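# Push whiteboard into next room's yellow bay

## Task

Bring the whiteboard through to the adjoining room and leave it standing in the yellow-taped bay there, every one of its four wheels fully inside the tape lines and none touching the tape. It only counts if the whiteboard stays in place without the robot holding it. The coffee table must still be standing upright at the end. The sliding door must never be banged open or closed, and the robot must not topple or finish leaning.

## Robot and tools

Robot: a Hello Robot Stretch 3 with one arm. It has a two-wheel base (0.33 m long, 0.34 m wide), a lift that rides up a mast, and a telescoping arm that sticks out to the robot's right. The arm cannot reach forward, so the gripper is moved forward by driving the base. The base cannot drive sideways. Turns in place pivot about the point midway between the drive wheels, 0.05 m behind the front edge. With the arm pulled in and the wrist folded, the robot sweeps a circle of radius 0.28 m while turning. An unfolded, level wrist reaches past that circle.

Frames: the base frame has its origin on the floor between the drive wheels, x forward, y left, z up. hand_pose is reported in it, at the point where the closed fingertips meet. The odometry frame is the base frame as it was when the scene began.

execute_actions: arguments are actions (a list holding exactly one action, or empty to just read state and images) and cameras (a list drawn from head_camera, nav_camera, wrist_camera, all; null or omitted means all, [] means none). An action may contain base, joints, or both, plus optional contact_limits. Everything in an action starts at once and may finish at different times.
- base: one command only. {"translate_m": d} is a straight-line offset in metres from the current position, forward positive, range -1 to 1. {"rotate_rad": d} is an in-place turn offset in radians, counter-clockwise (left) positive, range -3.2 to 3.2. Offsets count from the base position in the latest reported state.
- joints: a dictionary of absolute targets keyed by joint name: lift_m 0 to 1.1 (arm height on mast), arm_m 0 to 0.52 (extension), wrist_yaw_rad -1.345 to 4.42 (0 along the arm, positive toward the front, 3.0 folded over the base), wrist_pitch_rad -1.57 to 0.451 (0 level, negative tips fingers down), wrist_roll_rad -2.911 to 2.911, gripper_m -0.089 to 0.179 (bigger is wider; actual fingertip gap is smaller, by 0.007 nearly shut to 0.025 wide open; zero below 0.007), head_pan_rad -3.953 to 1.73 (0 forward, positive left, -1.57 looks along the arm), head_tilt_rad -1.53 to 0.419 (negative down). Omitted joints or base may still be driving toward an earlier target without showing it in status.
- contact_limits: {"arm_m": effort percent 1 to 100}; arm motion halts with contact_stop when arm effort hits that level (negative when retracting). Values above the maximum get clipped. Too small stops instantly.
Unknown keys or out-of-range numbers make the whole call rejected with no motion. No action runs longer than 15 s.

wait: {"seconds": 0 to 10}; commands nothing, returns state and images.
zoom_image: {"camera": name, "region": [x0, y0, x1, y1]} in pixels of that camera's latest full image, top-left origin, at most 504 by 504.
finished_scene: {"scene": number}; ends the scene for good and reports success. The goal must hold after the robot keeps its last command.

Result lines: base_status and joint_status tell how each motion ended: done (for the base, wheels turned as commanded even if slipping), off_target (stopped short and may still push), contact_stop, time_out, torque_fault (old target dropped; joint then holds or is limp). on_its_own describes uncommanded behaviour; "held at" gives the held target, not the position. joint_positions gives readings. motor_effort is percent of maximum, positive toward higher values, peak in brackets; readings are biased and noisy. Positive wheel effort pushes forward. base_odometry is wheel-based, so slip counts as movement; heading runs -3.142 to 3.142, left positive. turned_by_wheels and turned_by_imu give turning since the previous result. base_tilt in degrees, positive when leaning forward or right, with a fixed bias near 4 degrees. lidar_m: 12 distances in metres, 30-degree sectors starting straight ahead and going counter-clockwise (4th left, 7th behind, 10th right), scanning a plane 0.17 m high, range 0.15 to 12, "-" means nothing; misses glass and thin legs, partly blocked by the robot's own body. wrist_depth_mm (45 to 1000) and head_depth_mm (280 to 4000, image sideways) are 7 by 7 grids of median depths. The contact_limits line shows the limit in force, default and maximum. If a result reports a stop, later movement, wait and finished_scene calls in the same reply are skipped.

Cameras: head_camera and nav_camera are on the head and follow pan and tilt; wrist_camera rides on the gripper. Calibration lines give K, distortion and T_world_to_cam from the base frame; results list changed poses.

Speed: the base reaches 0.30 m/s and 1.9 rad/s only when stowed (lift_m under 0.30, arm_m under 0.03, wrist_yaw_rad over 2.54); otherwise 0.10 m/s and 0.63 rad/s.

Cautions: the lift and arm halt and go slack when they meet firm resistance; the base, wrist and head do not, and keep pushing. Wrist servos can shut off for 10 s after sustained strain. Fold or unfold the wrist only with lift_m between 0.32 and 0.95, wrist_pitch_rad -0.4 and roll near 0; once folded the lift may drop to 0.25. With wrist_yaw_rad below -0.4 keep pitch at -0.5 or lower. Pushing with the arm above roughly 0.45 m, repeating a push after a contact_stop, driving while hooked on something fixed, or snagging furniture (especially in reverse) can tip the robot; reverse in small steps, free the gripper, and lower the lift to about 0.2 if it stays tilted. To grip, send gripper_m below the object's width; to let go, open at least 0.02 past the contact value. Avoid drops, slips, hard impacts, slamming the sliding door and knocking over the coffee table. Objects may occasionally get nudged by outside disturbances. Shorter robot motion time is better.

Each tool is called as name(argument=value, ...), one argument or row to a line, values as JSON.

## Session

execute_actions(
  actions=[],
)

Scene clock: 0.00 s.
base_odometry: x=+0.000 y=+0.000 heading=+0.000 (m, m, rad; odometry frame)
turned_by_wheels: +0.000 (rad since the last result)
turned_by_imu: +0.000 (rad since the last result)
base_tilt: forward=+1.1 right=+0.2 (deg)
lidar_m: 1.16 1.10 0.96 0.68 0.64 0.66 0.87 1.62 1.66 1.61 3.12 1.12
head_depth_mm: 1673 1681 1666 1663 1660 1661 1658 / 1530 1533 1532 1523 1515 1522 1520 / 1415 1419 1411 1412 1406 1408 1399 / 1315 1310 1287 1293 1304 1300 1301 / 1227 1216 1195 1207 1219 1216 1213 / 1149 1133 1128 1130 1146 1140 1142 / 1084 1070 1060 1063 1080 1075 1073
base_status: not commanded
joint_positions: lift_m=+0.325 arm_m=+0.000 wrist_yaw_rad=+2.857 wrist_pitch_rad=-0.557 wrist_roll_rad=+0.012 gripper_m=+0.037 head_pan_rad=-0.001 head_tilt_rad=-0.019
joint_status: not commanded
motor_effort: left_wheel=-1 right_wheel=+0 lift_m=+28 arm_m=+0 wrist_yaw_rad=+0 wrist_pitch_rad=+6 wrist_roll_rad=+0 gripper_m=+1 head_pan_rad=+0 head_tilt_rad=+1 (%)
hand_pose: x=+0.0362 y=+0.0518 z=+0.3078 quat_wxyz=(+0.290, +0.704, +0.095, +0.642) (m; base frame)
wrist_depth_mm: - 640 756 946 - - 870 / - 698 809 931 923 926 874 / 575 - 763 749 747 741 752 / 626 - 639 640 635 638 641 / 557 545 567 560 567 557 553 / 489 - - 492 - 490 491 / - - - 435 436 435 438
pictures: head_camera (sideways: a quarter turn clockwise sets it upright), nav_camera (sideways: a quarter turn counterclockwise sets it upright), wrist_camera
Images, in order (width x height): head_camera 896x504, nav_camera 672x504, wrist_camera 644x364.

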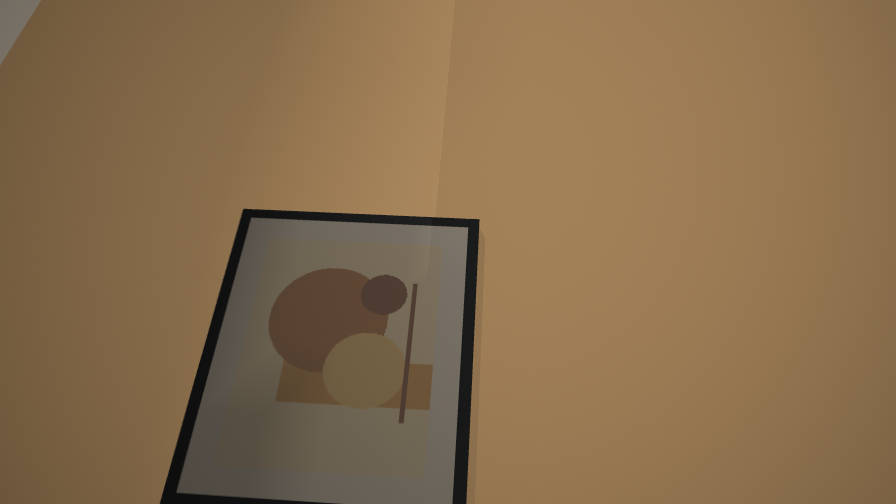

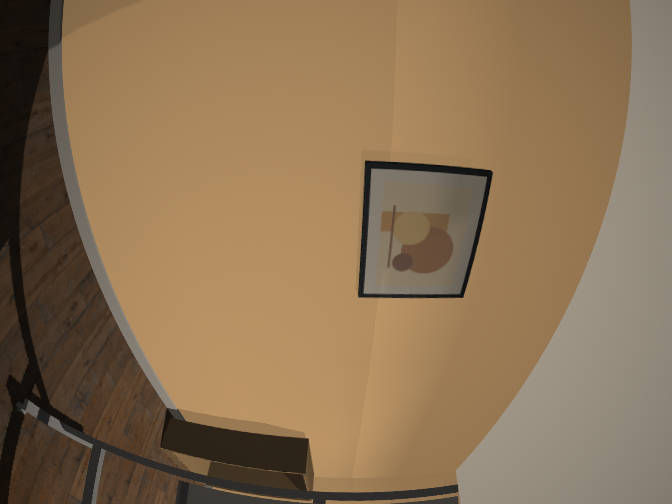

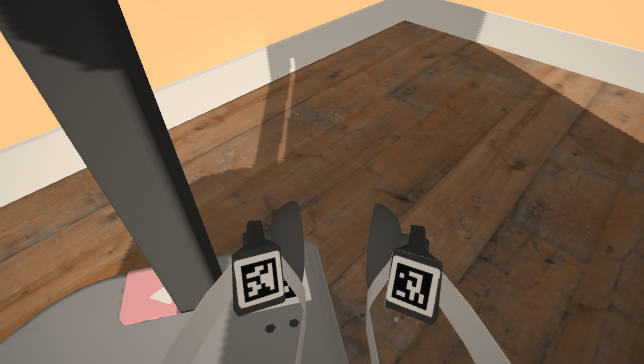

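execute_actions(
  actions=[
    {"joints":{"head_pan_rad":-1.0,"head_tilt_rad":-0.5}},
  ],
  cameras=["head_camera","nav_camera"],
)

execute_actions(
  actions=[
    {"joints":{"head_pan_rad":-2.2,"head_tilt_rad":-0.5}},
  ],
  cameras=["head_camera","nav_camera"],
)

execute_actions(
  actions=[
    {"joints":{"head_pan_rad":-3.4,"head_tilt_rad":-0.5}},
  ],
  cameras=["head_camera","nav_camera"],
)

Scene clock: 8.17 s.
base_odometry: x=+0.000 y=+0.000 heading=+0.000 (m, m, rad; odometry frame)
turned_by_wheels: +0.000 (rad since the last result)
turned_by_imu: -0.001 (rad since the last result)
base_tilt: forward=+1.1 right=+0.2 (deg)
lidar_m: 1.16 1.10 0.96 0.68 0.64 0.66 0.87 1.62 1.66 1.61 3.11 1.12
head_depth_mm: 1040 1125 1219 1326 2356 1804 1472 / 1020 1100 1188 1281 2315 1742 1458 / 999 1073 1165 1252 2301 1727 1446 / 977 1051 1134 1219 2280 1701 1435 / 957 1029 1109 1189 2259 1651 1432 / 939 1003 1082 1162 2245 1687 1416 / 918 991 1067 1139 2054 1576 1372
base_status: not commanded
joint_positions: lift_m=+0.325 arm_m=+0.000 wrist_yaw_rad=+2.857 wrist_pitch_rad=-0.557 wrist_roll_rad=+0.012 gripper_m=+0.037 head_pan_rad=-0.993 head_tilt_rad=-0.494
joint_status: all done
motor_effort: left_wheel=+0(0) right_wheel=-1(1) lift_m=+28(28) arm_m=+0(0) wrist_yaw_rad=+0(0) wrist_pitch_rad=+6(6) wrist_roll_rad=+0(0) gripper_m=+0(1) head_pan_rad=-3(32) head_tilt_rad=-2(17) (%)
hand_pose: x=+0.0362 y=+0.0518 z=+0.3078 quat_wxyz=(+0.290, +0.704, +0.095, +0.642) (m; base frame)
wrist_depth_mm: - 642 750 928 - - 869 / - 700 802 916 925 912 871 / 576 - 759 747 751 747 752 / 618 - 639 636 637 634 638 / 551 545 571 553 568 552 552 / 487 - - 487 - 489 483 / - - - 438 436 434 437
pictures: head_camera (sideways: a quarter turn clockwise sets it upright), nav_camera (sideways: a quarter turn counterclockwise sets it upright)
camera_calibration (this result's frames):
head_camera: T_world_to_cam=[[-0.278435, 0.334296, -0.9004, 1.19115], [0.833773, 0.549477, -0.0538251, 0.0677336], [0.476755, -0.765716, -0.431721, 0.516924], [0, 0, 0, 1]] pos_world=[0.028738, -0.0395982, 1.29932]
nav_camera: T_world_to_cam=[[0.303196, -0.392339, 0.868414, -1.08969], [-0.818638, -0.573692, 0.0266299, 0.024322], [0.487754, -0.718991, -0.495125, 0.592681], [0, 0, 0, 1]] pos_world=[0.0612182, 0.0125568, 1.23911]
Images, in order (width x height): head_camera 896x504, nav_camera 672x504.

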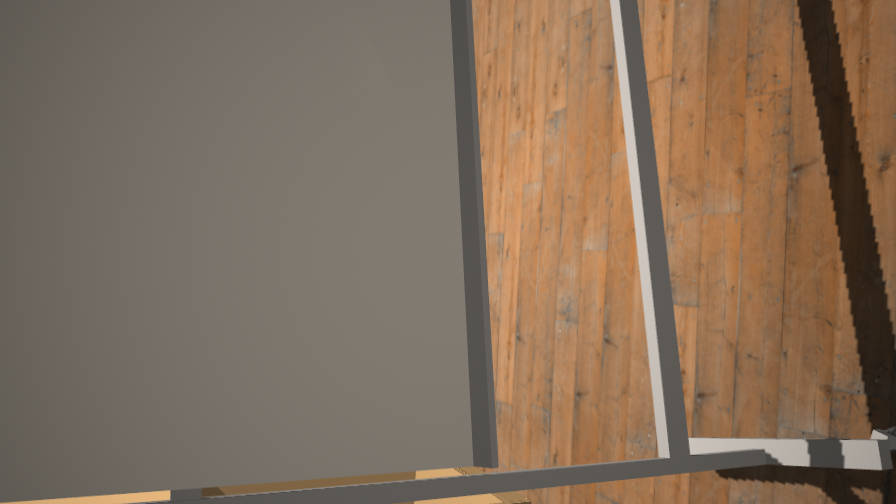

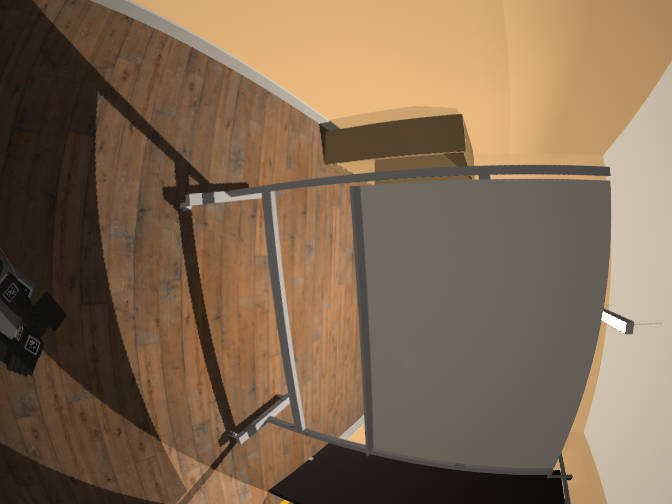

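Scene clock: 9.33 s.
base_odometry: x=+0.000 y=+0.000 heading=+0.000 (m, m, rad; odometry frame)
turned_by_wheels: +0.000 (rad since the last result)
turned_by_imu: +0.000 (rad since the last result)
base_tilt: forward=+1.1 right=+0.2 (deg)
lidar_m: 1.16 1.10 0.96 0.68 0.64 0.66 0.87 1.62 1.66 1.61 3.11 1.12
head_depth_mm: 1369 1451 1553 1669 1789 1806 1465 / 1414 1509 1609 1729 1869 1795 1455 / 1463 1570 1682 1799 1955 1782 1446 / 1515 1631 1751 1881 2029 1767 1437 / 1566 1692 1823 1969 2107 1756 1428 / 1629 1758 1903 2069 2162 1735 1420 / 3970 - - 3063 2208 1711 1409
base_status: not commanded
joint_positions: lift_m=+0.325 arm_m=+0.000 wrist_yaw_rad=+2.857 wrist_pitch_rad=-0.557 wrist_roll_rad=+0.012 gripper_m=+0.037 head_pan_rad=-2.193 head_tilt_rad=-0.494
joint_status: all done
motor_effort: left_wheel=+0(0) right_wheel=-1(0) lift_m=+28(28) arm_m=+0(0) wrist_yaw_rad=+0(0) wrist_pitch_rad=+6(6) wrist_roll_rad=+0(0) gripper_m=+0(0) head_pan_rad=-3(30) head_tilt_rad=-2(1) (%)
hand_pose: x=+0.0362 y=+0.0518 z=+0.3078 quat_wxyz=(+0.290, +0.704, +0.095, +0.642) (m; base frame)
wrist_depth_mm: - 641 766 951 - - 870 / - 699 797 915 913 909 876 / 580 - 748 751 748 753 753 / 614 - 644 641 633 639 638 / 557 548 573 552 570 549 558 / 490 - - 483 - 488 487 / - - - 436 436 439 436
pictures: head_camera (sideways: a quarter turn clockwise sets it upright), nav_camera (sideways: a quarter turn counterclockwise sets it upright)
camera_calibration (this result's frames):
head_camera: T_world_to_cam=[[0.210855, 0.380885, -0.900259, 1.18798], [0.814267, -0.57799, -0.0538236, 0.0678506], [-0.540841, -0.721702, -0.432015, 0.523513], [0, 0, 0, 1]] pos_world=[-0.0226036, -0.0354475, 1.29931]
nav_camera: T_world_to_cam=[[-0.255976, -0.424986, 0.868253, -1.08607], [-0.831347, 0.555116, 0.0266191, 0.0244137], [-0.493294, -0.715006, -0.495407, 0.599033], [0, 0, 0, 1]] pos_world=[0.0377878, -0.0468057, 1.2391]
Images, in order (width x height): head_camera 896x504, nav_camera 672x504.

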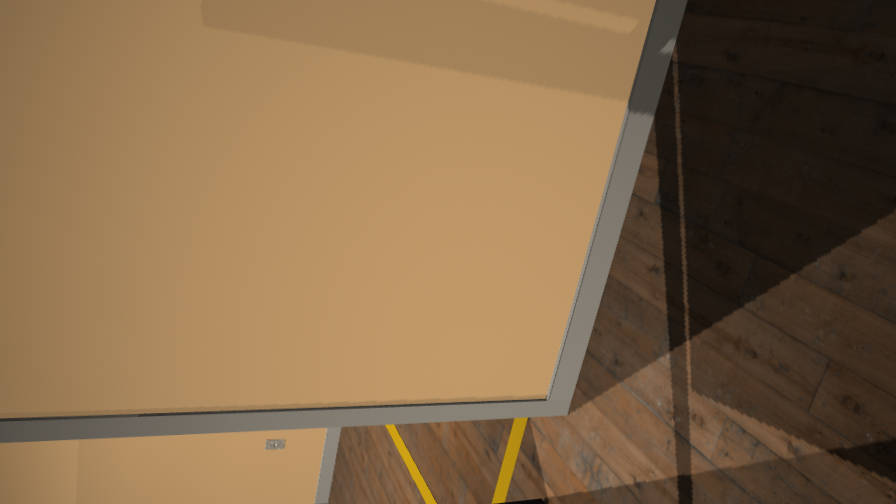

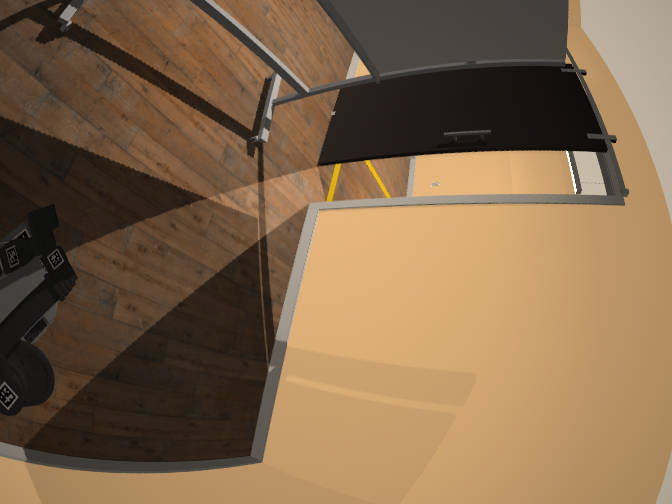

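Scene clock: 10.50 s.
base_odometry: x=+0.000 y=+0.000 heading=+0.000 (m, m, rad; odometry frame)
turned_by_wheels: +0.000 (rad since the last result)
turned_by_imu: +0.000 (rad since the last result)
base_tilt: forward=+1.1 right=+0.2 (deg)
lidar_m: 1.16 1.10 0.96 0.68 0.64 0.66 0.87 1.62 1.67 1.61 3.11 1.12
head_depth_mm: 587 617 651 690 731 776 830 / 630 665 704 748 796 854 919 / 679 720 766 817 878 945 1025 / 736 784 838 901 971 1057 1159 / 802 860 927 1003 1092 1200 1316 / 883 954 1031 1130 1249 1385 1415 / 981 1068 1173 1296 1455 1593 1408
base_status: not commanded
joint_positions: lift_m=+0.325 arm_m=+0.000 wrist_yaw_rad=+2.857 wrist_pitch_rad=-0.557 wrist_roll_rad=+0.012 gripper_m=+0.037 head_pan_rad=-3.393 head_tilt_rad=-0.494
joint_status: all done
motor_effort: left_wheel=+0(1) right_wheel=-1(1) lift_m=+28(28) arm_m=+0(0) wrist_yaw_rad=+0(0) wrist_pitch_rad=+6(6) wrist_roll_rad=+0(0) gripper_m=-1(1) head_pan_rad=-2(32) head_tilt_rad=-2(4) (%)
hand_pose: x=+0.0362 y=+0.0518 z=+0.3078 quat_wxyz=(+0.290, +0.704, +0.095, +0.642) (m; base frame)
wrist_depth_mm: - 643 747 954 - - 874 / - 698 806 916 908 920 887 / 583 - 765 752 766 750 751 / 614 - 632 637 646 632 637 / 549 544 565 552 572 555 551 / 484 - - 487 - 486 489 / - - - 437 439 435 437
pictures: head_camera (sideways: a quarter turn clockwise sets it upright), nav_camera (sideways: a quarter turn counterclockwise sets it upright)
camera_calibration (this result's frames):
head_camera: T_world_to_cam=[[0.431452, -0.0585211, -0.900236, 1.18661], [-0.243651, -0.968368, -0.0538234, 0.0743036], [-0.86861, 0.242565, -0.432063, 0.525576], [0, 0, 0, 1]] pos_world=[-0.0373392, 0.0139082, 1.29931]
nav_camera: T_world_to_cam=[[-0.488904, 0.0845942, 0.868226, -1.08462], [0.216144, 0.975999, 0.0266173, 0.0180263], [-0.845136, 0.200675, -0.495454, 0.601241], [0, 0, 0, 1]] pos_world=[-0.0260392, -0.0464955, 1.2391]
Images, in order (width x height): head_camera 896x504, nav_camera 672x504.

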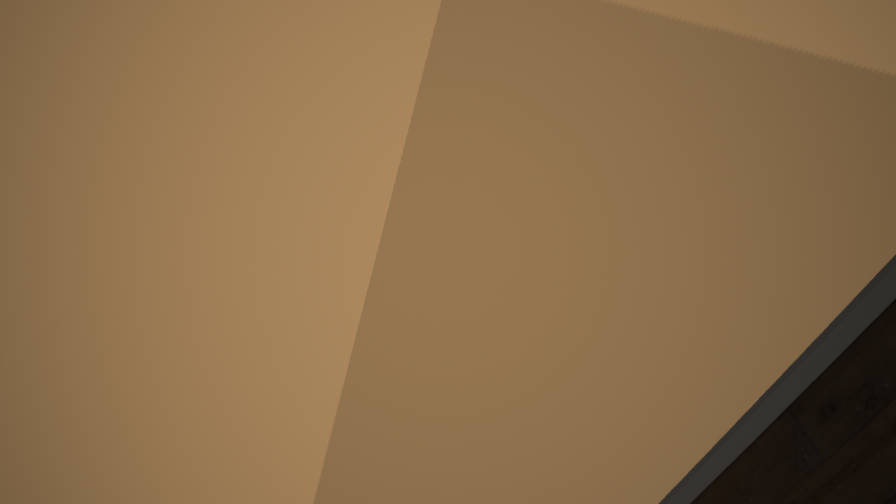

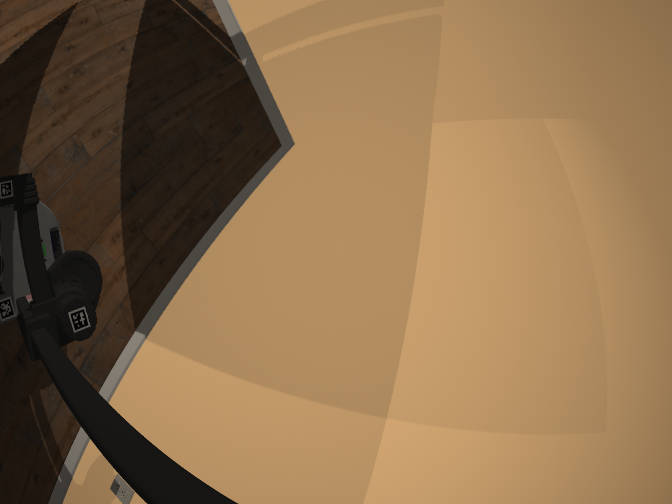

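execute_actions(
  actions=[
    {"joints":{"head_pan_rad":-1.65,"head_tilt_rad":-0.55}},
  ],
  cameras=["head_camera","nav_camera"],
)

Scene clock: 69.97 s.
base_odometry: x=+0.000 y=+0.000 heading=+0.000 (m, m, rad; odometry frame)
turned_by_wheels: +0.000 (rad since the last result)
turned_by_imu: -0.001 (rad since the last result)
base_tilt: forward=+1.1 right=+0.3 (deg)
lidar_m: 1.16 1.10 0.96 0.68 0.65 0.66 0.87 1.62 1.66 1.61 3.11 1.12
head_depth_mm: 3987 - 1921 2004 2074 1720 1414 / 1891 - - 2937 2154 1705 1403 / 2001 2141 2285 2471 2136 1693 1398 / 2247 2412 2567 2690 2117 1682 1381 / 1377 1497 1649 2726 2009 1667 1377 / 1254 1342 1441 2822 1948 1653 1372 / 1145 1227 1314 2628 1927 1639 1362
base_status: not commanded
joint_positions: lift_m=+0.325 arm_m=+0.000 wrist_yaw_rad=+2.857 wrist_pitch_rad=-0.557 wrist_roll_rad=+0.012 gripper_m=+0.037 head_pan_rad=-1.657 head_tilt_rad=-0.543
joint_status: all done
motor_effort: left_wheel=+0(1) right_wheel=-1(1) lift_m=+28(28) arm_m=+0(0) wrist_yaw_rad=+0(0) wrist_pitch_rad=+6(6) wrist_roll_rad=+0(0) gripper_m=+0(0) head_pan_rad=+2(31) head_tilt_rad=-2(5) (%)
hand_pose: x=+0.0362 y=+0.0518 z=+0.3078 quat_wxyz=(+0.290, +0.704, +0.095, +0.642) (m; base frame)
wrist_depth_mm: - 642 758 947 - - 873 / - 704 800 919 919 928 881 / 579 - 752 755 753 757 755 / 623 - 636 640 638 639 627 / 554 550 567 552 562 554 550 / 490 - - 485 - 488 493 / - - - 436 436 440 434
pictures: head_camera (sideways: a quarter turn clockwise sets it upright), nav_camera (sideways: a quarter turn counterclockwise sets it upright)
camera_calibration (this result's frames):
head_camera: T_world_to_cam=[[-0.00924351, 0.47884, -0.877853, 1.1601], [0.995443, -0.0789166, -0.0535281, 0.0663572], [-0.0949086, -0.874348, -0.475929, 0.577935], [0, 0, 0, 1]] pos_world=[-0.000480466, -0.0449487, 1.297]
nav_camera: T_world_to_cam=[[-0.00691261, -0.538145, 0.842824, -1.05443], [-0.998341, 0.0518996, 0.0249499, 0.0276071], [-0.0571689, -0.841253, -0.537611, 0.651284], [0, 0, 0, 1]] pos_world=[0.0575056, -0.0209744, 1.23815]
Images, in order (width x height): head_camera 896x504, nav_camera 672x504.

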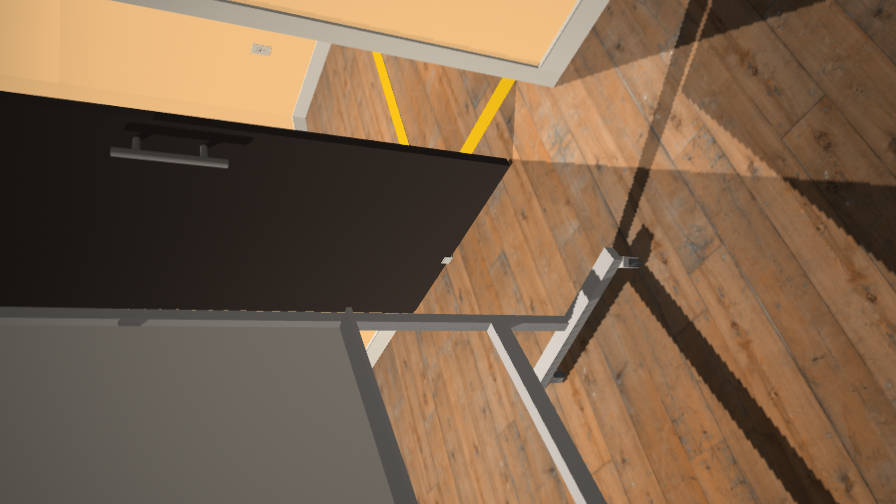

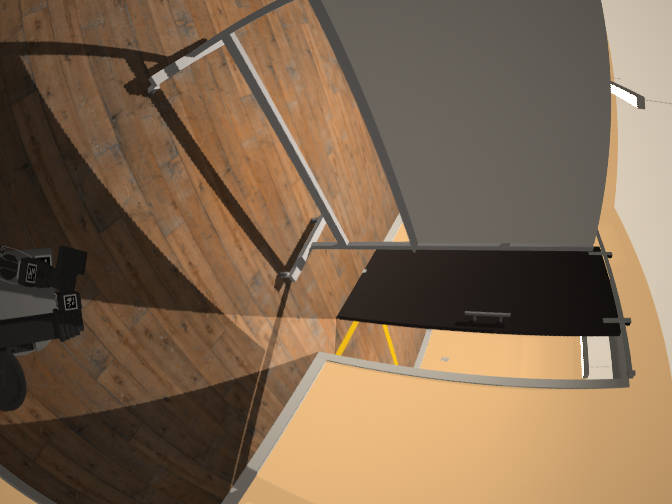

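execute_actions(
  actions=[
    {"base":{"rotate_rad":-2.04},"joints":{"lift_m":0.28,"head_pan_rad":0,"head_tilt_rad":-0.7}},
  ],
  cameras=["nav_camera"],
)

execute_actions(
  actions=[
    {"base":{"translate_m":0.9}},
  ],
  cameras=["head_camera","nav_camera"],
)

Scene clock: 156.37 s.
base_odometry: x=+0.000 y=+0.000 heading=-2.040 (m, m, rad; odometry frame)
turned_by_wheels: -2.040 (rad since the last result)
turned_by_imu: -2.012 (rad since the last result)
base_tilt: forward=+1.1 right=+0.2 (deg)
lidar_m: 1.68 1.61 2.98 1.12 1.14 1.10 0.91 0.67 0.64 0.67 0.92 1.62
head_depth_mm: 1399 1527 1673 1851 1813 1504 1285 / 1473 1610 1773 1964 1806 1502 1279 / 1545 1695 1876 2060 1786 1495 1273 / 1627 1801 2001 2154 1772 1479 1263 / 3949 3848 2673 2216 1769 1474 1259 / - - 2663 2185 1749 1458 1252 / 1845 2102 2393 2161 1740 1453 1245
base_status: done
joint_positions: lift_m=+0.281 arm_m=+0.000 wrist_yaw_rad=+2.857 wrist_pitch_rad=-0.557 wrist_roll_rad=+0.012 gripper_m=+0.037 head_pan_rad=-0.007 head_tilt_rad=-0.692
joint_status: all done
motor_effort: left_wheel=+2(10) right_wheel=-3(6) lift_m=+16(25) arm_m=+0(0) wrist_yaw_rad=+0(0) wrist_pitch_rad=+6(6) wrist_roll_rad=+0(0) gripper_m=+0(0) head_pan_rad=+2(32) head_tilt_rad=-3(11) (%)
hand_pose: x=+0.0362 y=+0.0518 z=+0.2633 quat_wxyz=(+0.290, +0.704, +0.095, +0.642) (m; base frame)
wrist_depth_mm: - - - - - - - / - 825 829 822 834 828 828 / 671 - 679 686 677 685 673 / 575 - 569 575 567 574 572 / 496 - 524 495 508 498 496 / - - - 443 - 439 440 / - - - - 392 391 393
pictures: nav_camera (sideways: a quarter turn counterclockwise sets it upright)
camera_calibration (this result's frames):
nav_camera: T_world_to_cam=[[0.655995, 0.0349165, 0.753957, -0.942625], [0.0307068, -0.999337, 0.0195631, 0.0283471], [0.75414, 0.0103183, -0.656632, 0.801172], [0, 0, 0, 1]] pos_world=[0.0132902, 0.0529747, 1.23622]
Images, in order (width x height): nav_camera 672x504.

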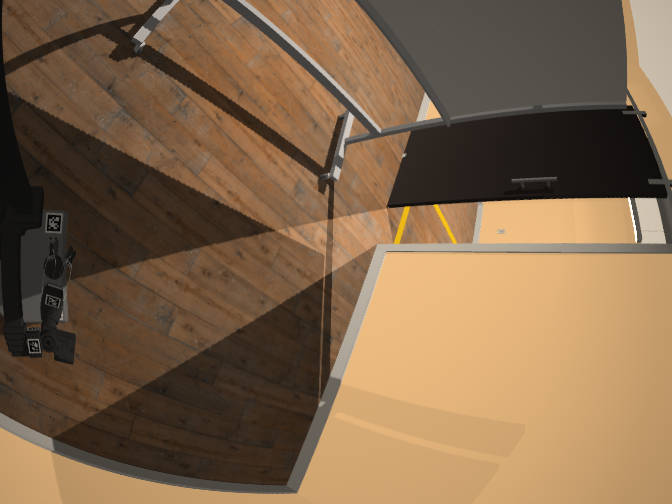

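Scene clock: 161.07 s.
base_odometry: x=-0.407 y=-0.803 heading=-2.040 (m, m, rad; odometry frame)
turned_by_wheels: +0.000 (rad since the last result)
turned_by_imu: +0.003 (rad since the last result)
base_tilt: forward=+1.1 right=+0.3 (deg)
lidar_m: 0.88 1.25 0.90 2.27 1.95 1.88 1.55 1.13 1.10 1.14 0.87 0.84
head_depth_mm: 708 770 844 931 1034 1174 1264 / 742 810 892 991 1112 1268 1281 / 781 855 947 1057 1199 1370 1276 / 822 908 1007 1137 1299 1438 1263 / 864 958 1076 1218 1416 1471 1260 / 3337 3640 2946 2190 1754 1464 1249 / 3231 3541 2884 2101 1644 1449 1246
base_status: done
joint_positions: lift_m=+0.281 arm_m=+0.000 wrist_yaw_rad=+2.857 wrist_pitch_rad=-0.557 wrist_roll_rad=+0.012 gripper_m=+0.037 head_pan_rad=-0.007 head_tilt_rad=-0.692
joint_status: not commanded
motor_effort: left_wheel=+2(12) right_wheel=-3(5) lift_m=+16(16) arm_m=+0(0) wrist_yaw_rad=+0(0) wrist_pitch_rad=+6(6) wrist_roll_rad=+0(0) gripper_m=+0(1) head_pan_rad=+2(2) head_tilt_rad=-3(3) (%)
hand_pose: x=+0.0362 y=+0.0518 z=+0.2633 quat_wxyz=(+0.290, +0.704, +0.095, +0.642) (m; base frame)
wrist_depth_mm: - - - - - - - / - 821 820 833 831 796 831 / 676 - 674 670 681 678 682 / 569 - 573 569 571 569 568 / 499 - 526 499 507 497 498 / - - - 442 - 436 437 / - - - - 394 392 394
pictures: head_camera (sideways: a quarter turn clockwise sets it upright), nav_camera (sideways: a quarter turn counterclockwise sets it upright)
camera_calibration (this result's frames):
head_camera: T_world_to_cam=[[-0.60185, -0.0463493, -0.797263, 1.05863], [-0.00822712, 0.998621, -0.0518447, 0.0702778], [0.798567, -0.0246436, -0.601402, 0.735732], [0, 0, 0, 1]] pos_world=[0.050184, -0.00298312, 1.29012]
nav_camera: T_world_to_cam=[[0.656368, 0.0349926, 0.753629, -0.942199], [0.0308367, -0.999333, 0.0195442, 0.028371], [0.75381, 0.0104112, -0.65701, 0.801665], [0, 0, 0, 1]] pos_world=[0.013251, 0.0529758, 1.23622]
Images, in order (width x height): head_camera 896x504, nav_camera 672x504.

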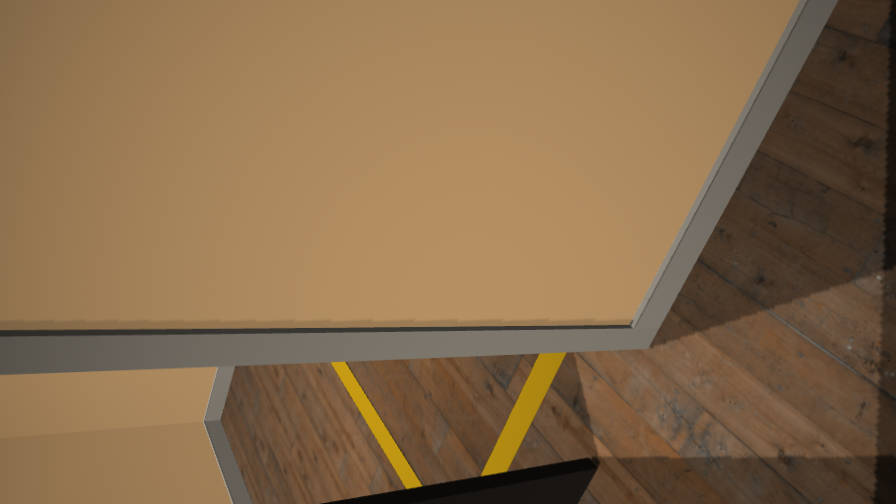

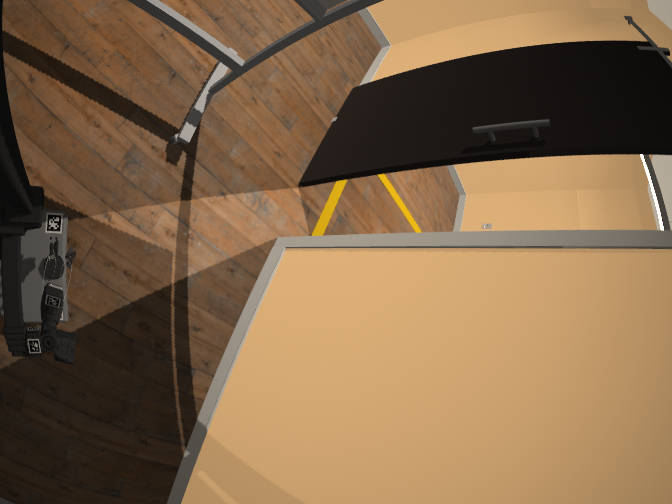

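execute_actions(
  actions=[
    {"base":{"translate_m":0.49}},
  ],
  cameras=[],
)

execute_actions(
  actions=[
    {"base":{"rotate_rad":1.08},"joints":{"head_tilt_rad":-0.9,"head_pan_rad":-0.3}},
  ],
  cameras=["head_camera","nav_camera"],
)

Scene clock: 186.73 s.
base_odometry: x=-0.628 y=-1.240 heading=-2.040 (m, m, rad; odometry frame)
turned_by_wheels: +0.000 (rad since the last result)
turned_by_imu: +0.001 (rad since the last result)
base_tilt: forward=+1.1 right=+0.2 (deg)
lidar_m: 0.44 0.81 1.48 0.71 2.37 1.58 1.89 1.39 1.34 0.59 0.44 0.42
head_depth_mm: 334 363 397 437 488 550 633 / 350 382 420 466 523 595 693 / 368 403 446 498 562 650 767 / 388 428 475 534 611 715 859 / 410 454 508 576 667 791 974 / 429 477 535 613 720 895 1198 / 453 2970 2731 2187 1743 1453 1242
base_status: done
joint_positions: lift_m=+0.281 arm_m=+0.000 wrist_yaw_rad=+2.857 wrist_pitch_rad=-0.557 wrist_roll_rad=+0.012 gripper_m=+0.037 head_pan_rad=-0.007 head_tilt_rad=-0.693
joint_status: not commanded
motor_effort: left_wheel=+2(10) right_wheel=-3(5) lift_m=+16(16) arm_m=+0(0) wrist_yaw_rad=+0(0) wrist_pitch_rad=+6(6) wrist_roll_rad=+0(0) gripper_m=+0(1) head_pan_rad=+2(3) head_tilt_rad=-3(2) (%)
hand_pose: x=+0.0362 y=+0.0518 z=+0.2633 quat_wxyz=(+0.290, +0.704, +0.095, +0.642) (m; base frame)
wrist_depth_mm: - - - - - - 753 / - 825 754 824 818 840 769 / 673 - 646 677 677 676 675 / 569 - 574 572 569 574 572 / 498 - 527 496 509 493 502 / - - - 444 - 439 437 / - - - - 391 393 392
pictures: none
No camera images: the call's "cameras" was empty. Leave "cameras" out to get every camera's image.

Scene clock: 188.73 s.
base_odometry: x=-0.628 y=-1.240 heading=-0.960 (m, m, rad; odometry frame)
turned_by_wheels: +1.080 (rad since the last result)
turned_by_imu: +1.064 (rad since the last result)
base_tilt: forward=+1.2 right=+0.2 (deg)
lidar_m: 1.97 0.71 1.58 2.30 1.83 1.38 1.34 0.58 0.43 0.42 0.44 0.81
head_depth_mm: 2350 2680 2196 1808 1540 924 990 / 756 824 969 1756 1537 1334 1163 / 974 1047 1128 1225 1456 1328 1179 / 1340 1481 1665 1689 1512 1324 1175 / 2213 2459 2118 1761 1505 1311 1165 / 2219 2459 2091 1741 1494 1306 1159 / 2157 2410 2077 1737 1482 1305 1154
base_status: done
joint_positions: lift_m=+0.281 arm_m=+0.000 wrist_yaw_rad=+2.857 wrist_pitch_rad=-0.557 wrist_roll_rad=+0.012 gripper_m=+0.037 head_pan_rad=-0.293 head_tilt_rad=-0.889
joint_status: all done
motor_effort: left_wheel=-3(9) right_wheel=+1(7) lift_m=+16(16) arm_m=+0(0) wrist_yaw_rad=+0(0) wrist_pitch_rad=+6(6) wrist_roll_rad=+0(0) gripper_m=+0(0) head_pan_rad=-4(19) head_tilt_rad=-4(13) (%)
hand_pose: x=+0.0362 y=+0.0518 z=+0.2633 quat_wxyz=(+0.290, +0.704, +0.095, +0.642) (m; base frame)
wrist_depth_mm: - - - - - - - / - 820 829 828 828 822 836 / 672 - 680 679 673 683 510 / 573 - 575 578 573 557 551 / 496 - 526 496 508 494 502 / - - - 442 - 438 435 / - - - - 393 393 392
pictures: head_camera (sideways: a quarter turn clockwise sets it upright), nav_camera (sideways: a quarter turn counterclockwise sets it upright)
camera_calibration (this result's frames):
head_camera: T_world_to_cam=[[-0.728498, 0.16699, -0.664383, 0.88622], [0.264455, 0.963209, -0.0478769, 0.063436], [0.631944, -0.210577, -0.745857, 0.924641], [0, 0, 0, 1]] pos_world=[0.0445122, -0.0143835, 1.28148]
nav_camera: T_world_to_cam=[[0.768428, -0.190502, 0.610923, -0.75692], [-0.249424, -0.968323, 0.0117807, 0.0401918], [0.589326, -0.161431, -0.791602, 0.977708], [0, 0, 0, 1]] pos_world=[0.0154749, 0.0525567, 1.2359]
Images, in order (width x height): head_camera 896x504, nav_camera 672x504.

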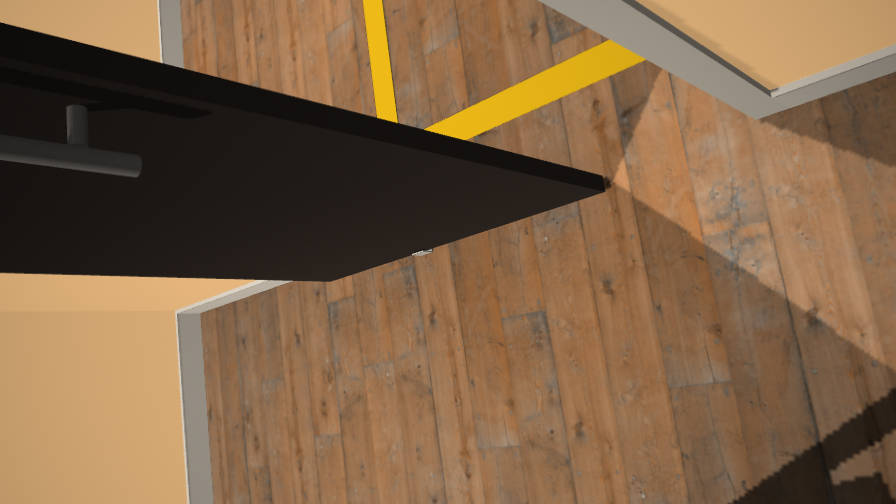

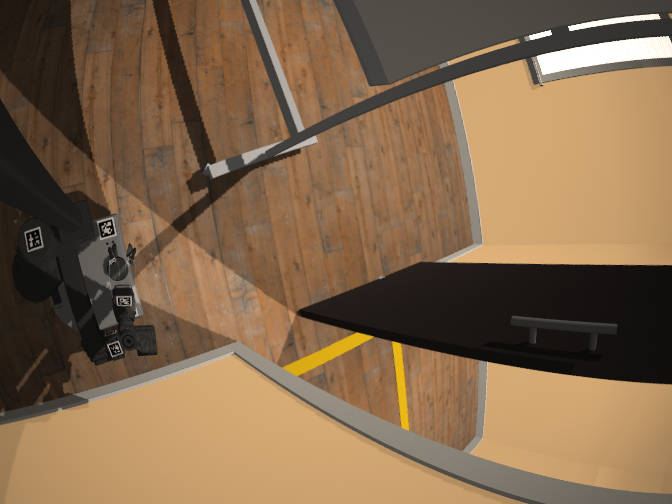

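execute_actions(
  actions=[
    {"joints":{"lift_m":0.35,"wrist_pitch_rad":-0.4,"gripper_m":0.0}},
  ],
  cameras=[],
)

execute_actions(
  actions=[
    {"base":{"translate_m":0.3},"joints":{"wrist_yaw_rad":1.1,"head_pan_rad":-0.7,"head_tilt_rad":-1.1}},
  ],
)

Scene clock: 212.23 s.
base_odometry: x=-0.628 y=-1.240 heading=-0.960 (m, m, rad; odometry frame)
turned_by_wheels: +0.000 (rad since the last result)
turned_by_imu: -0.001 (rad since the last result)
base_tilt: forward=+1.2 right=+0.2 (deg)
lidar_m: 1.96 0.71 1.58 2.30 1.83 1.38 1.34 0.57 0.43 0.42 0.44 0.81
head_depth_mm: 2369 2698 2184 1811 1542 926 986 / 754 823 967 1756 1538 1330 1163 / 973 1043 1130 1229 1454 1331 1180 / 1344 1487 1658 1694 1516 1318 1174 / 2198 2466 2114 1748 1505 1314 1165 / 2211 2452 2094 1755 1497 1312 1162 / 2149 2416 2071 1725 1484 1298 1154
base_status: not commanded
joint_positions: lift_m=+0.349 arm_m=+0.000 wrist_yaw_rad=+2.857 wrist_pitch_rad=-0.419 wrist_roll_rad=+0.012 gripper_m=+0.000 head_pan_rad=-0.293 head_tilt_rad=-0.889
joint_status: all done
motor_effort: left_wheel=-3(3) right_wheel=+2(2) lift_m=+39(41) arm_m=+0(0) wrist_yaw_rad=+0(0) wrist_pitch_rad=+10(12) wrist_roll_rad=+0(0) gripper_m=-3(96) head_pan_rad=-2(3) head_tilt_rad=-4(4) (%)
hand_pose: x=+0.0417 y=+0.0705 z=+0.3619 quat_wxyz=(+0.244, +0.709, +0.046, +0.660) (m; base frame)
wrist_depth_mm: - - - - - 853 655 / - - - - - - - / - - - - - - - / 806 - 810 815 812 809 813 / 662 - 678 - 675 675 583 / 577 560 597 - 596 582 585 / 505 511 - 516 503 511 507
pictures: none
No camera images: the call's "cameras" was empty. Leave "cameras" out to get every camera's image.

Scene clock: 216.47 s.
base_odometry: x=-0.456 y=-1.486 heading=-0.960 (m, m, rad; odometry frame)
turned_by_wheels: +0.000 (rad since the last result)
turned_by_imu: +0.000 (rad since the last result)
base_tilt: forward=+1.1 right=+0.3 (deg)
lidar_m: 2.03 0.45 2.25 1.53 2.24 1.69 1.46 0.59 0.45 0.43 0.57 0.57
head_depth_mm: 2350 1995 1732 1536 909 1003 1133 / 2329 1973 1720 1531 1374 1214 1170 / 541 678 1658 1518 1372 1260 - / 598 703 850 1097 1346 1239 1156 / 697 841 1061 1432 1355 1225 1128 / 831 1048 1413 1496 1348 1222 1125 / 1034 1390 1639 1492 1337 1218 1118
base_status: done
joint_positions: lift_m=+0.349 arm_m=+0.000 wrist_yaw_rad=+1.102 wrist_pitch_rad=-0.419 wrist_roll_rad=+0.012 gripper_m=+0.000 head_pan_rad=-0.693 head_tilt_rad=-1.087
joint_status: all done
motor_effort: left_wheel=-3(5) right_wheel=+2(3) lift_m=+39(39) arm_m=+0(0) wrist_yaw_rad=-2(3) wrist_pitch_rad=+10(10) wrist_roll_rad=+0(0) gripper_m=-2(3) head_pan_rad=-3(22) head_tilt_rad=-4(14) (%)
hand_pose: x=+0.1787 y=-0.2461 z=+0.3619 quat_wxyz=(+0.664, +0.489, -0.516, +0.234) (m; base frame)
wrist_depth_mm: - - - 500 - - - / - - - 544 - - - / - - - 601 986 - - / 805 812 815 666 785 821 818 / 673 674 676 - 683 685 684 / 571 577 583 - 606 584 585 / 504 507 511 509 509 505 508
pictures: head_camera (sideways: a quarter turn clockwise sets it upright), nav_camera (sideways: a quarter turn counterclockwise sets it upright), wrist_camera
camera_calibration (this result's frames):
head_camera: T_world_to_cam=[[-0.695072, 0.511592, -0.505122, 0.678526], [0.611884, 0.78983, -0.0420333, 0.0536974], [0.377457, -0.338292, -0.862024, 1.07722], [0, 0, 0, 1]] pos_world=[0.032163, -0.0251249, 1.27359]
nav_camera: T_world_to_cam=[[0.713946, -0.541537, 0.443867, -0.538964], [-0.605718, -0.795671, 0.00352508, 0.0531151], [0.351263, -0.271375, -0.896086, 1.11497], [0, 0, 0, 1]] pos_world=[0.0253166, 0.0529678, 1.23815]
wrist_camera: T_world_to_cam=[[-0.424248, -0.905544, 0.001898, -0.141489], [-0.536344, 0.249587, -0.806252, 0.478977], [0.729623, -0.343069, -0.59157, 0.162532], [0, 0, 0, 1]] pos_world=[0.078283, -0.191911, 0.482593]
Images, in order (width x height): head_camera 896x504, nav_camera 672x504, wrist_camera 644x364.

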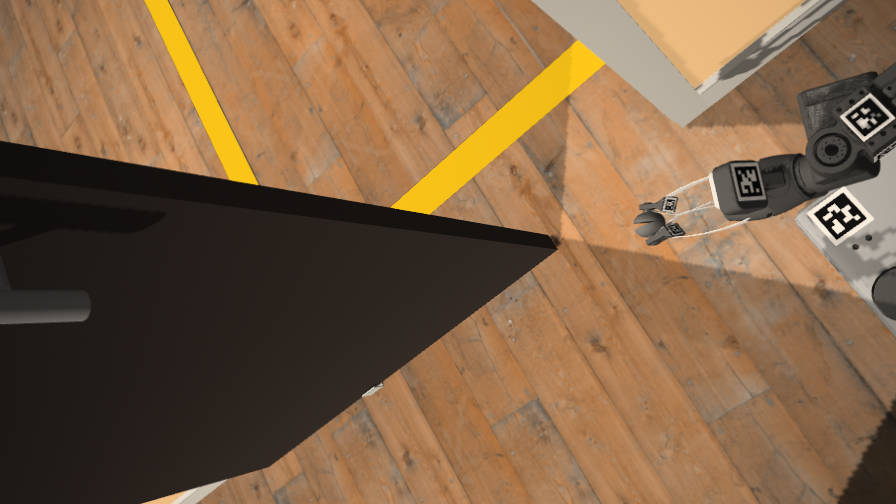

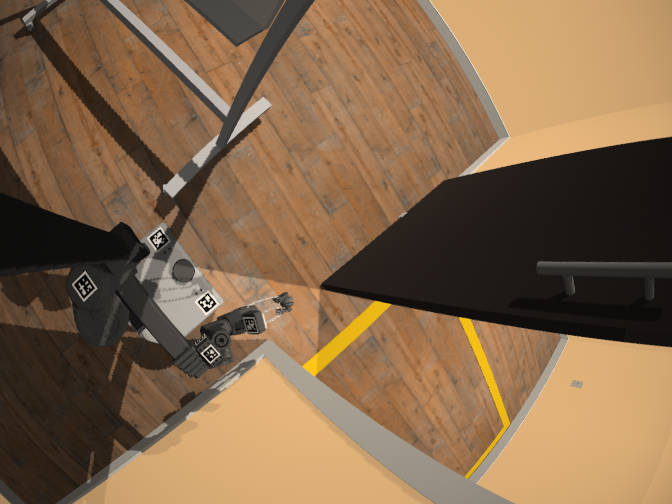

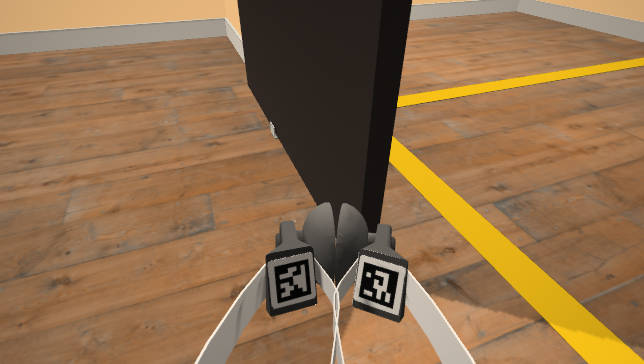

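execute_actions(
  actions=[
    {"base":{"translate_m":0.13},"joints":{"wrist_yaw_rad":1.2,"arm_m":0.18}},
  ],
)

Scene clock: 237.23 s.
base_odometry: x=-0.381 y=-1.592 heading=-0.960 (m, m, rad; odometry frame)
turned_by_wheels: +0.000 (rad since the last result)
turned_by_imu: -0.001 (rad since the last result)
base_tilt: forward=+1.1 right=+0.2 (deg)
lidar_m: 1.99 2.09 0.35 1.52 2.39 1.82 1.48 0.60 0.45 0.43 0.48 0.57
head_depth_mm: 436 1886 1736 1535 1385 1281 1160 / 473 537 649 1504 1392 1235 1146 / 469 600 720 882 1313 1241 1159 / 607 715 866 1091 1323 1232 1160 / 707 854 1082 1435 1351 1229 1128 / 848 1066 1439 1495 1347 1225 1126 / 1055 1540 1672 1477 1343 1218 1115
base_status: done
joint_positions: lift_m=+0.349 arm_m=+0.180 wrist_yaw_rad=+1.198 wrist_pitch_rad=-0.419 wrist_roll_rad=+0.012 gripper_m=+0.000 head_pan_rad=-0.693 head_tilt_rad=-1.087
joint_status: all done
motor_effort: left_wheel=-3(5) right_wheel=+2(5) lift_m=+39(39) arm_m=+3(4) wrist_yaw_rad=+1(1) wrist_pitch_rad=+10(10) wrist_roll_rad=+0(0) gripper_m=-3(4) head_pan_rad=-3(2) head_tilt_rad=-5(5) (%)
hand_pose: x=+0.1875 y=-0.4063 z=+0.3619 quat_wxyz=(+0.652, +0.513, -0.492, +0.266) (m; base frame)
wrist_depth_mm: - - 884 187 - - - / - - - 205 - - - / - - 971 227 - - - / 810 811 785 259 816 821 804 / 671 671 674 - 679 671 685 / 569 578 575 - 596 581 591 / 503 504 504 470 509 507 510
pictures: head_camera (sideways: a quarter turn clockwise sets it upright), nav_camera (sideways: a quarter turn counterclockwise sets it upright), wrist_camera
camera_calibration (this result's frames):
head_camera: T_world_to_cam=[[-0.695107, 0.511701, -0.504965, 0.678321], [0.611934, 0.789792, -0.0420271, 0.053689], [0.377311, -0.338218, -0.862116, 1.07734], [0, 0, 0, 1]] pos_world=[0.0321573, -0.0251234, 1.27358]
nav_camera: T_world_to_cam=[[0.713971, -0.54164, 0.443703, -0.538751], [-0.605774, -0.795629, 0.00351731, 0.0531256], [0.351118, -0.271295, -0.896167, 1.11507], [0, 0, 0, 1]] pos_world=[0.0253114, 0.0529739, 1.23815]
wrist_camera: T_world_to_cam=[[-0.335568, -0.942014, 0.00189793, -0.314332], [-0.55778, 0.19707, -0.806253, 0.506372], [0.759128, -0.271611, -0.591567, 0.124639], [0, 0, 0, 1]] pos_world=[0.0823478, -0.362042, 0.482593]
Images, in order (width x height): head_camera 896x504, nav_camera 672x504, wrist_camera 644x364.

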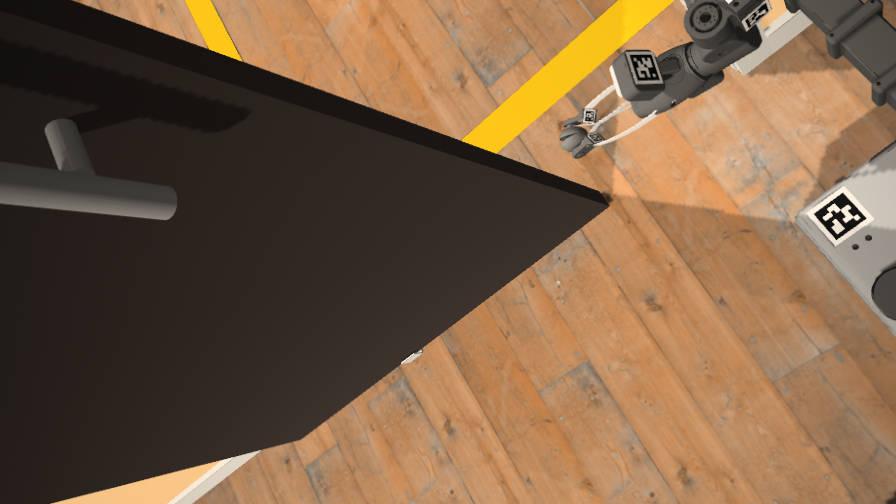

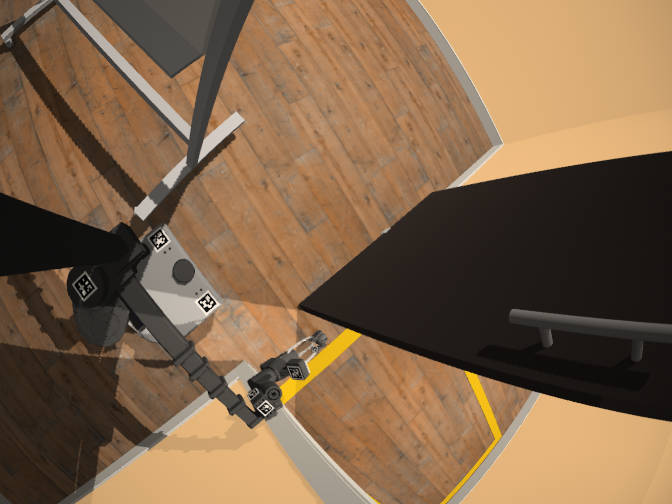

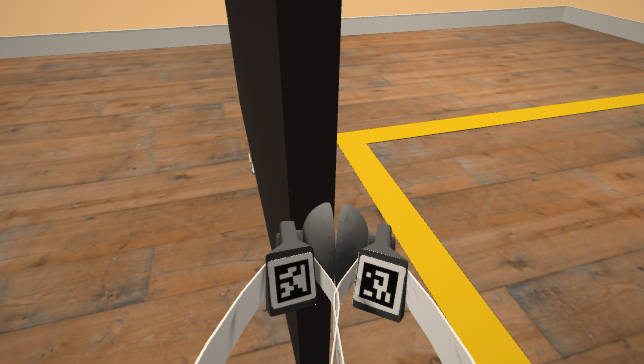

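execute_actions(
  actions=[
    {"base":{"translate_m":0.15},"joints":{"arm_m":0.192}},
  ],
)

Scene clock: 261.13 s.
base_odometry: x=-0.296 y=-1.715 heading=-0.960 (m, m, rad; odometry frame)
turned_by_wheels: +0.000 (rad since the last result)
turned_by_imu: -0.017 (rad since the last result)
base_tilt: forward=+1.1 right=+0.3 (deg)
lidar_m: 1.84 1.93 0.28 0.30 2.38 1.98 1.58 0.62 0.47 2.49 0.45 0.57
head_depth_mm: 428 479 571 1538 1382 1233 1177 / 410 522 620 756 1372 1234 1145 / 532 612 720 875 1148 1241 1155 / 604 710 861 1089 1324 1235 1159 / 702 844 1066 1433 1353 1232 1129 / 833 1044 1401 1497 1349 1224 1123 / 1027 1530 1661 1486 1338 1218 1114
base_status: done
joint_positions: lift_m=+0.350 arm_m=+0.192 wrist_yaw_rad=+1.202 wrist_pitch_rad=-0.420 wrist_roll_rad=+0.012 gripper_m=+0.000 head_pan_rad=-0.693 head_tilt_rad=-1.088
joint_status: all done
motor_effort: left_wheel=-1(13) right_wheel=+0(30) lift_m=+34(40) arm_m=+3(5) wrist_yaw_rad=-2(12) wrist_pitch_rad=+10(20) wrist_roll_rad=+0(0) gripper_m=-3(3) head_pan_rad=-2(4) head_tilt_rad=-4(5) (%)
hand_pose: x=+0.1877 y=-0.4175 z=+0.3619 quat_wxyz=(+0.651, +0.514, -0.490, +0.266) (m; base frame)
wrist_depth_mm: - - 472 125 - - - / - - 1000 136 - - - / - - 921 151 - - - / 801 803 779 171 802 811 824 / 670 675 673 - 695 674 673 / 575 573 574 - 595 581 579 / 502 507 506 361 508 506 506
pictures: head_camera (sideways: a quarter turn clockwise sets it upright), nav_camera (sideways: a quarter turn counterclockwise sets it upright), wrist_camera
camera_calibration (this result's frames):
head_camera: T_world_to_cam=[[-0.695398, 0.512074, -0.504184, 0.677306], [0.611997, 0.789744, -0.0419964, 0.0536485], [0.376671, -0.337763, -0.862574, 1.07794], [0, 0, 0, 1]] pos_world=[0.0321346, -0.0251101, 1.27355]
nav_camera: T_world_to_cam=[[0.714216, -0.54198, 0.442892, -0.537696], [-0.605865, -0.79556, 0.0034789, 0.0531761], [0.350462, -0.270818, -0.896568, 1.1156], [0, 0, 0, 1]] pos_world=[0.0252732, 0.0530085, 1.23817]
wrist_camera: T_world_to_cam=[[-0.331948, -0.943296, 0.00186345, -0.325978], [-0.559377, 0.195255, -0.805588, 0.507974], [0.759544, -0.268456, -0.592473, 0.123043], [0, 0, 0, 1]] pos_world=[0.0824849, -0.373646, 0.482725]
Images, in order (width x height): head_camera 896x504, nav_camera 672x504, wrist_camera 644x364.

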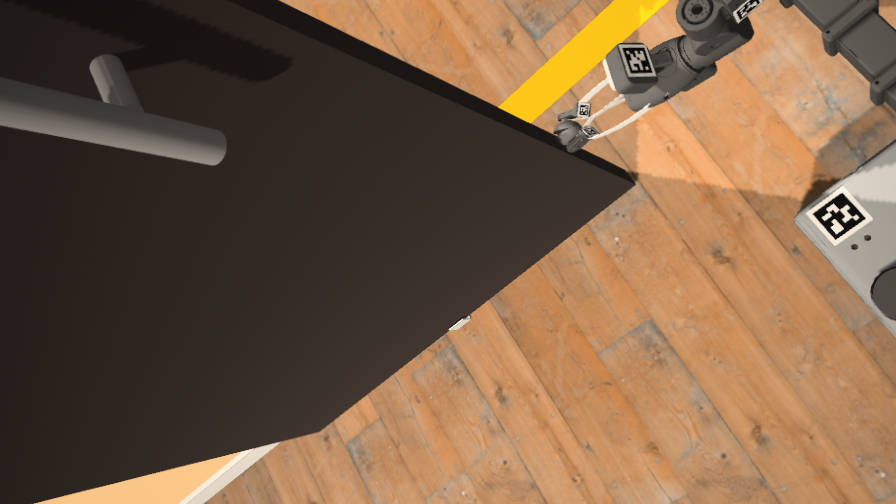

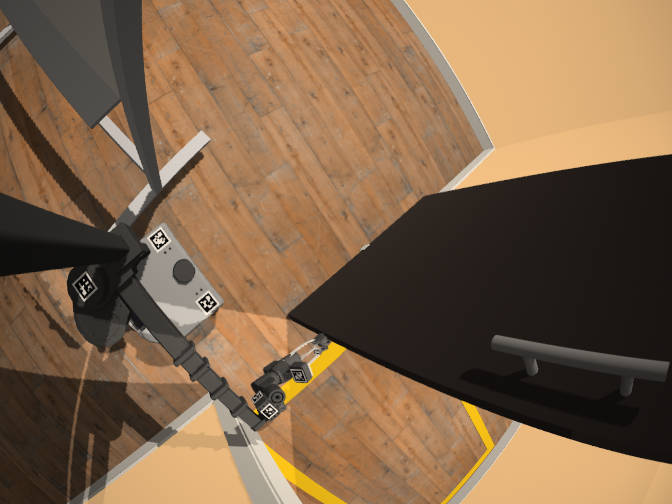

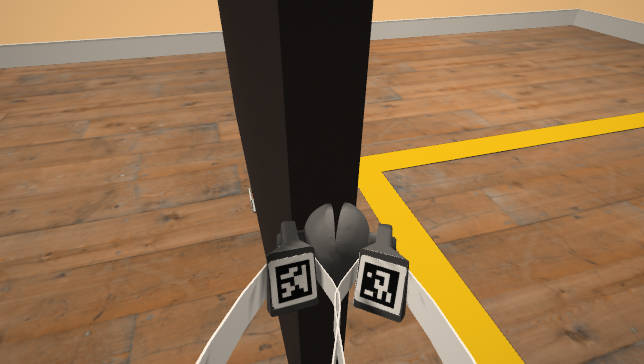

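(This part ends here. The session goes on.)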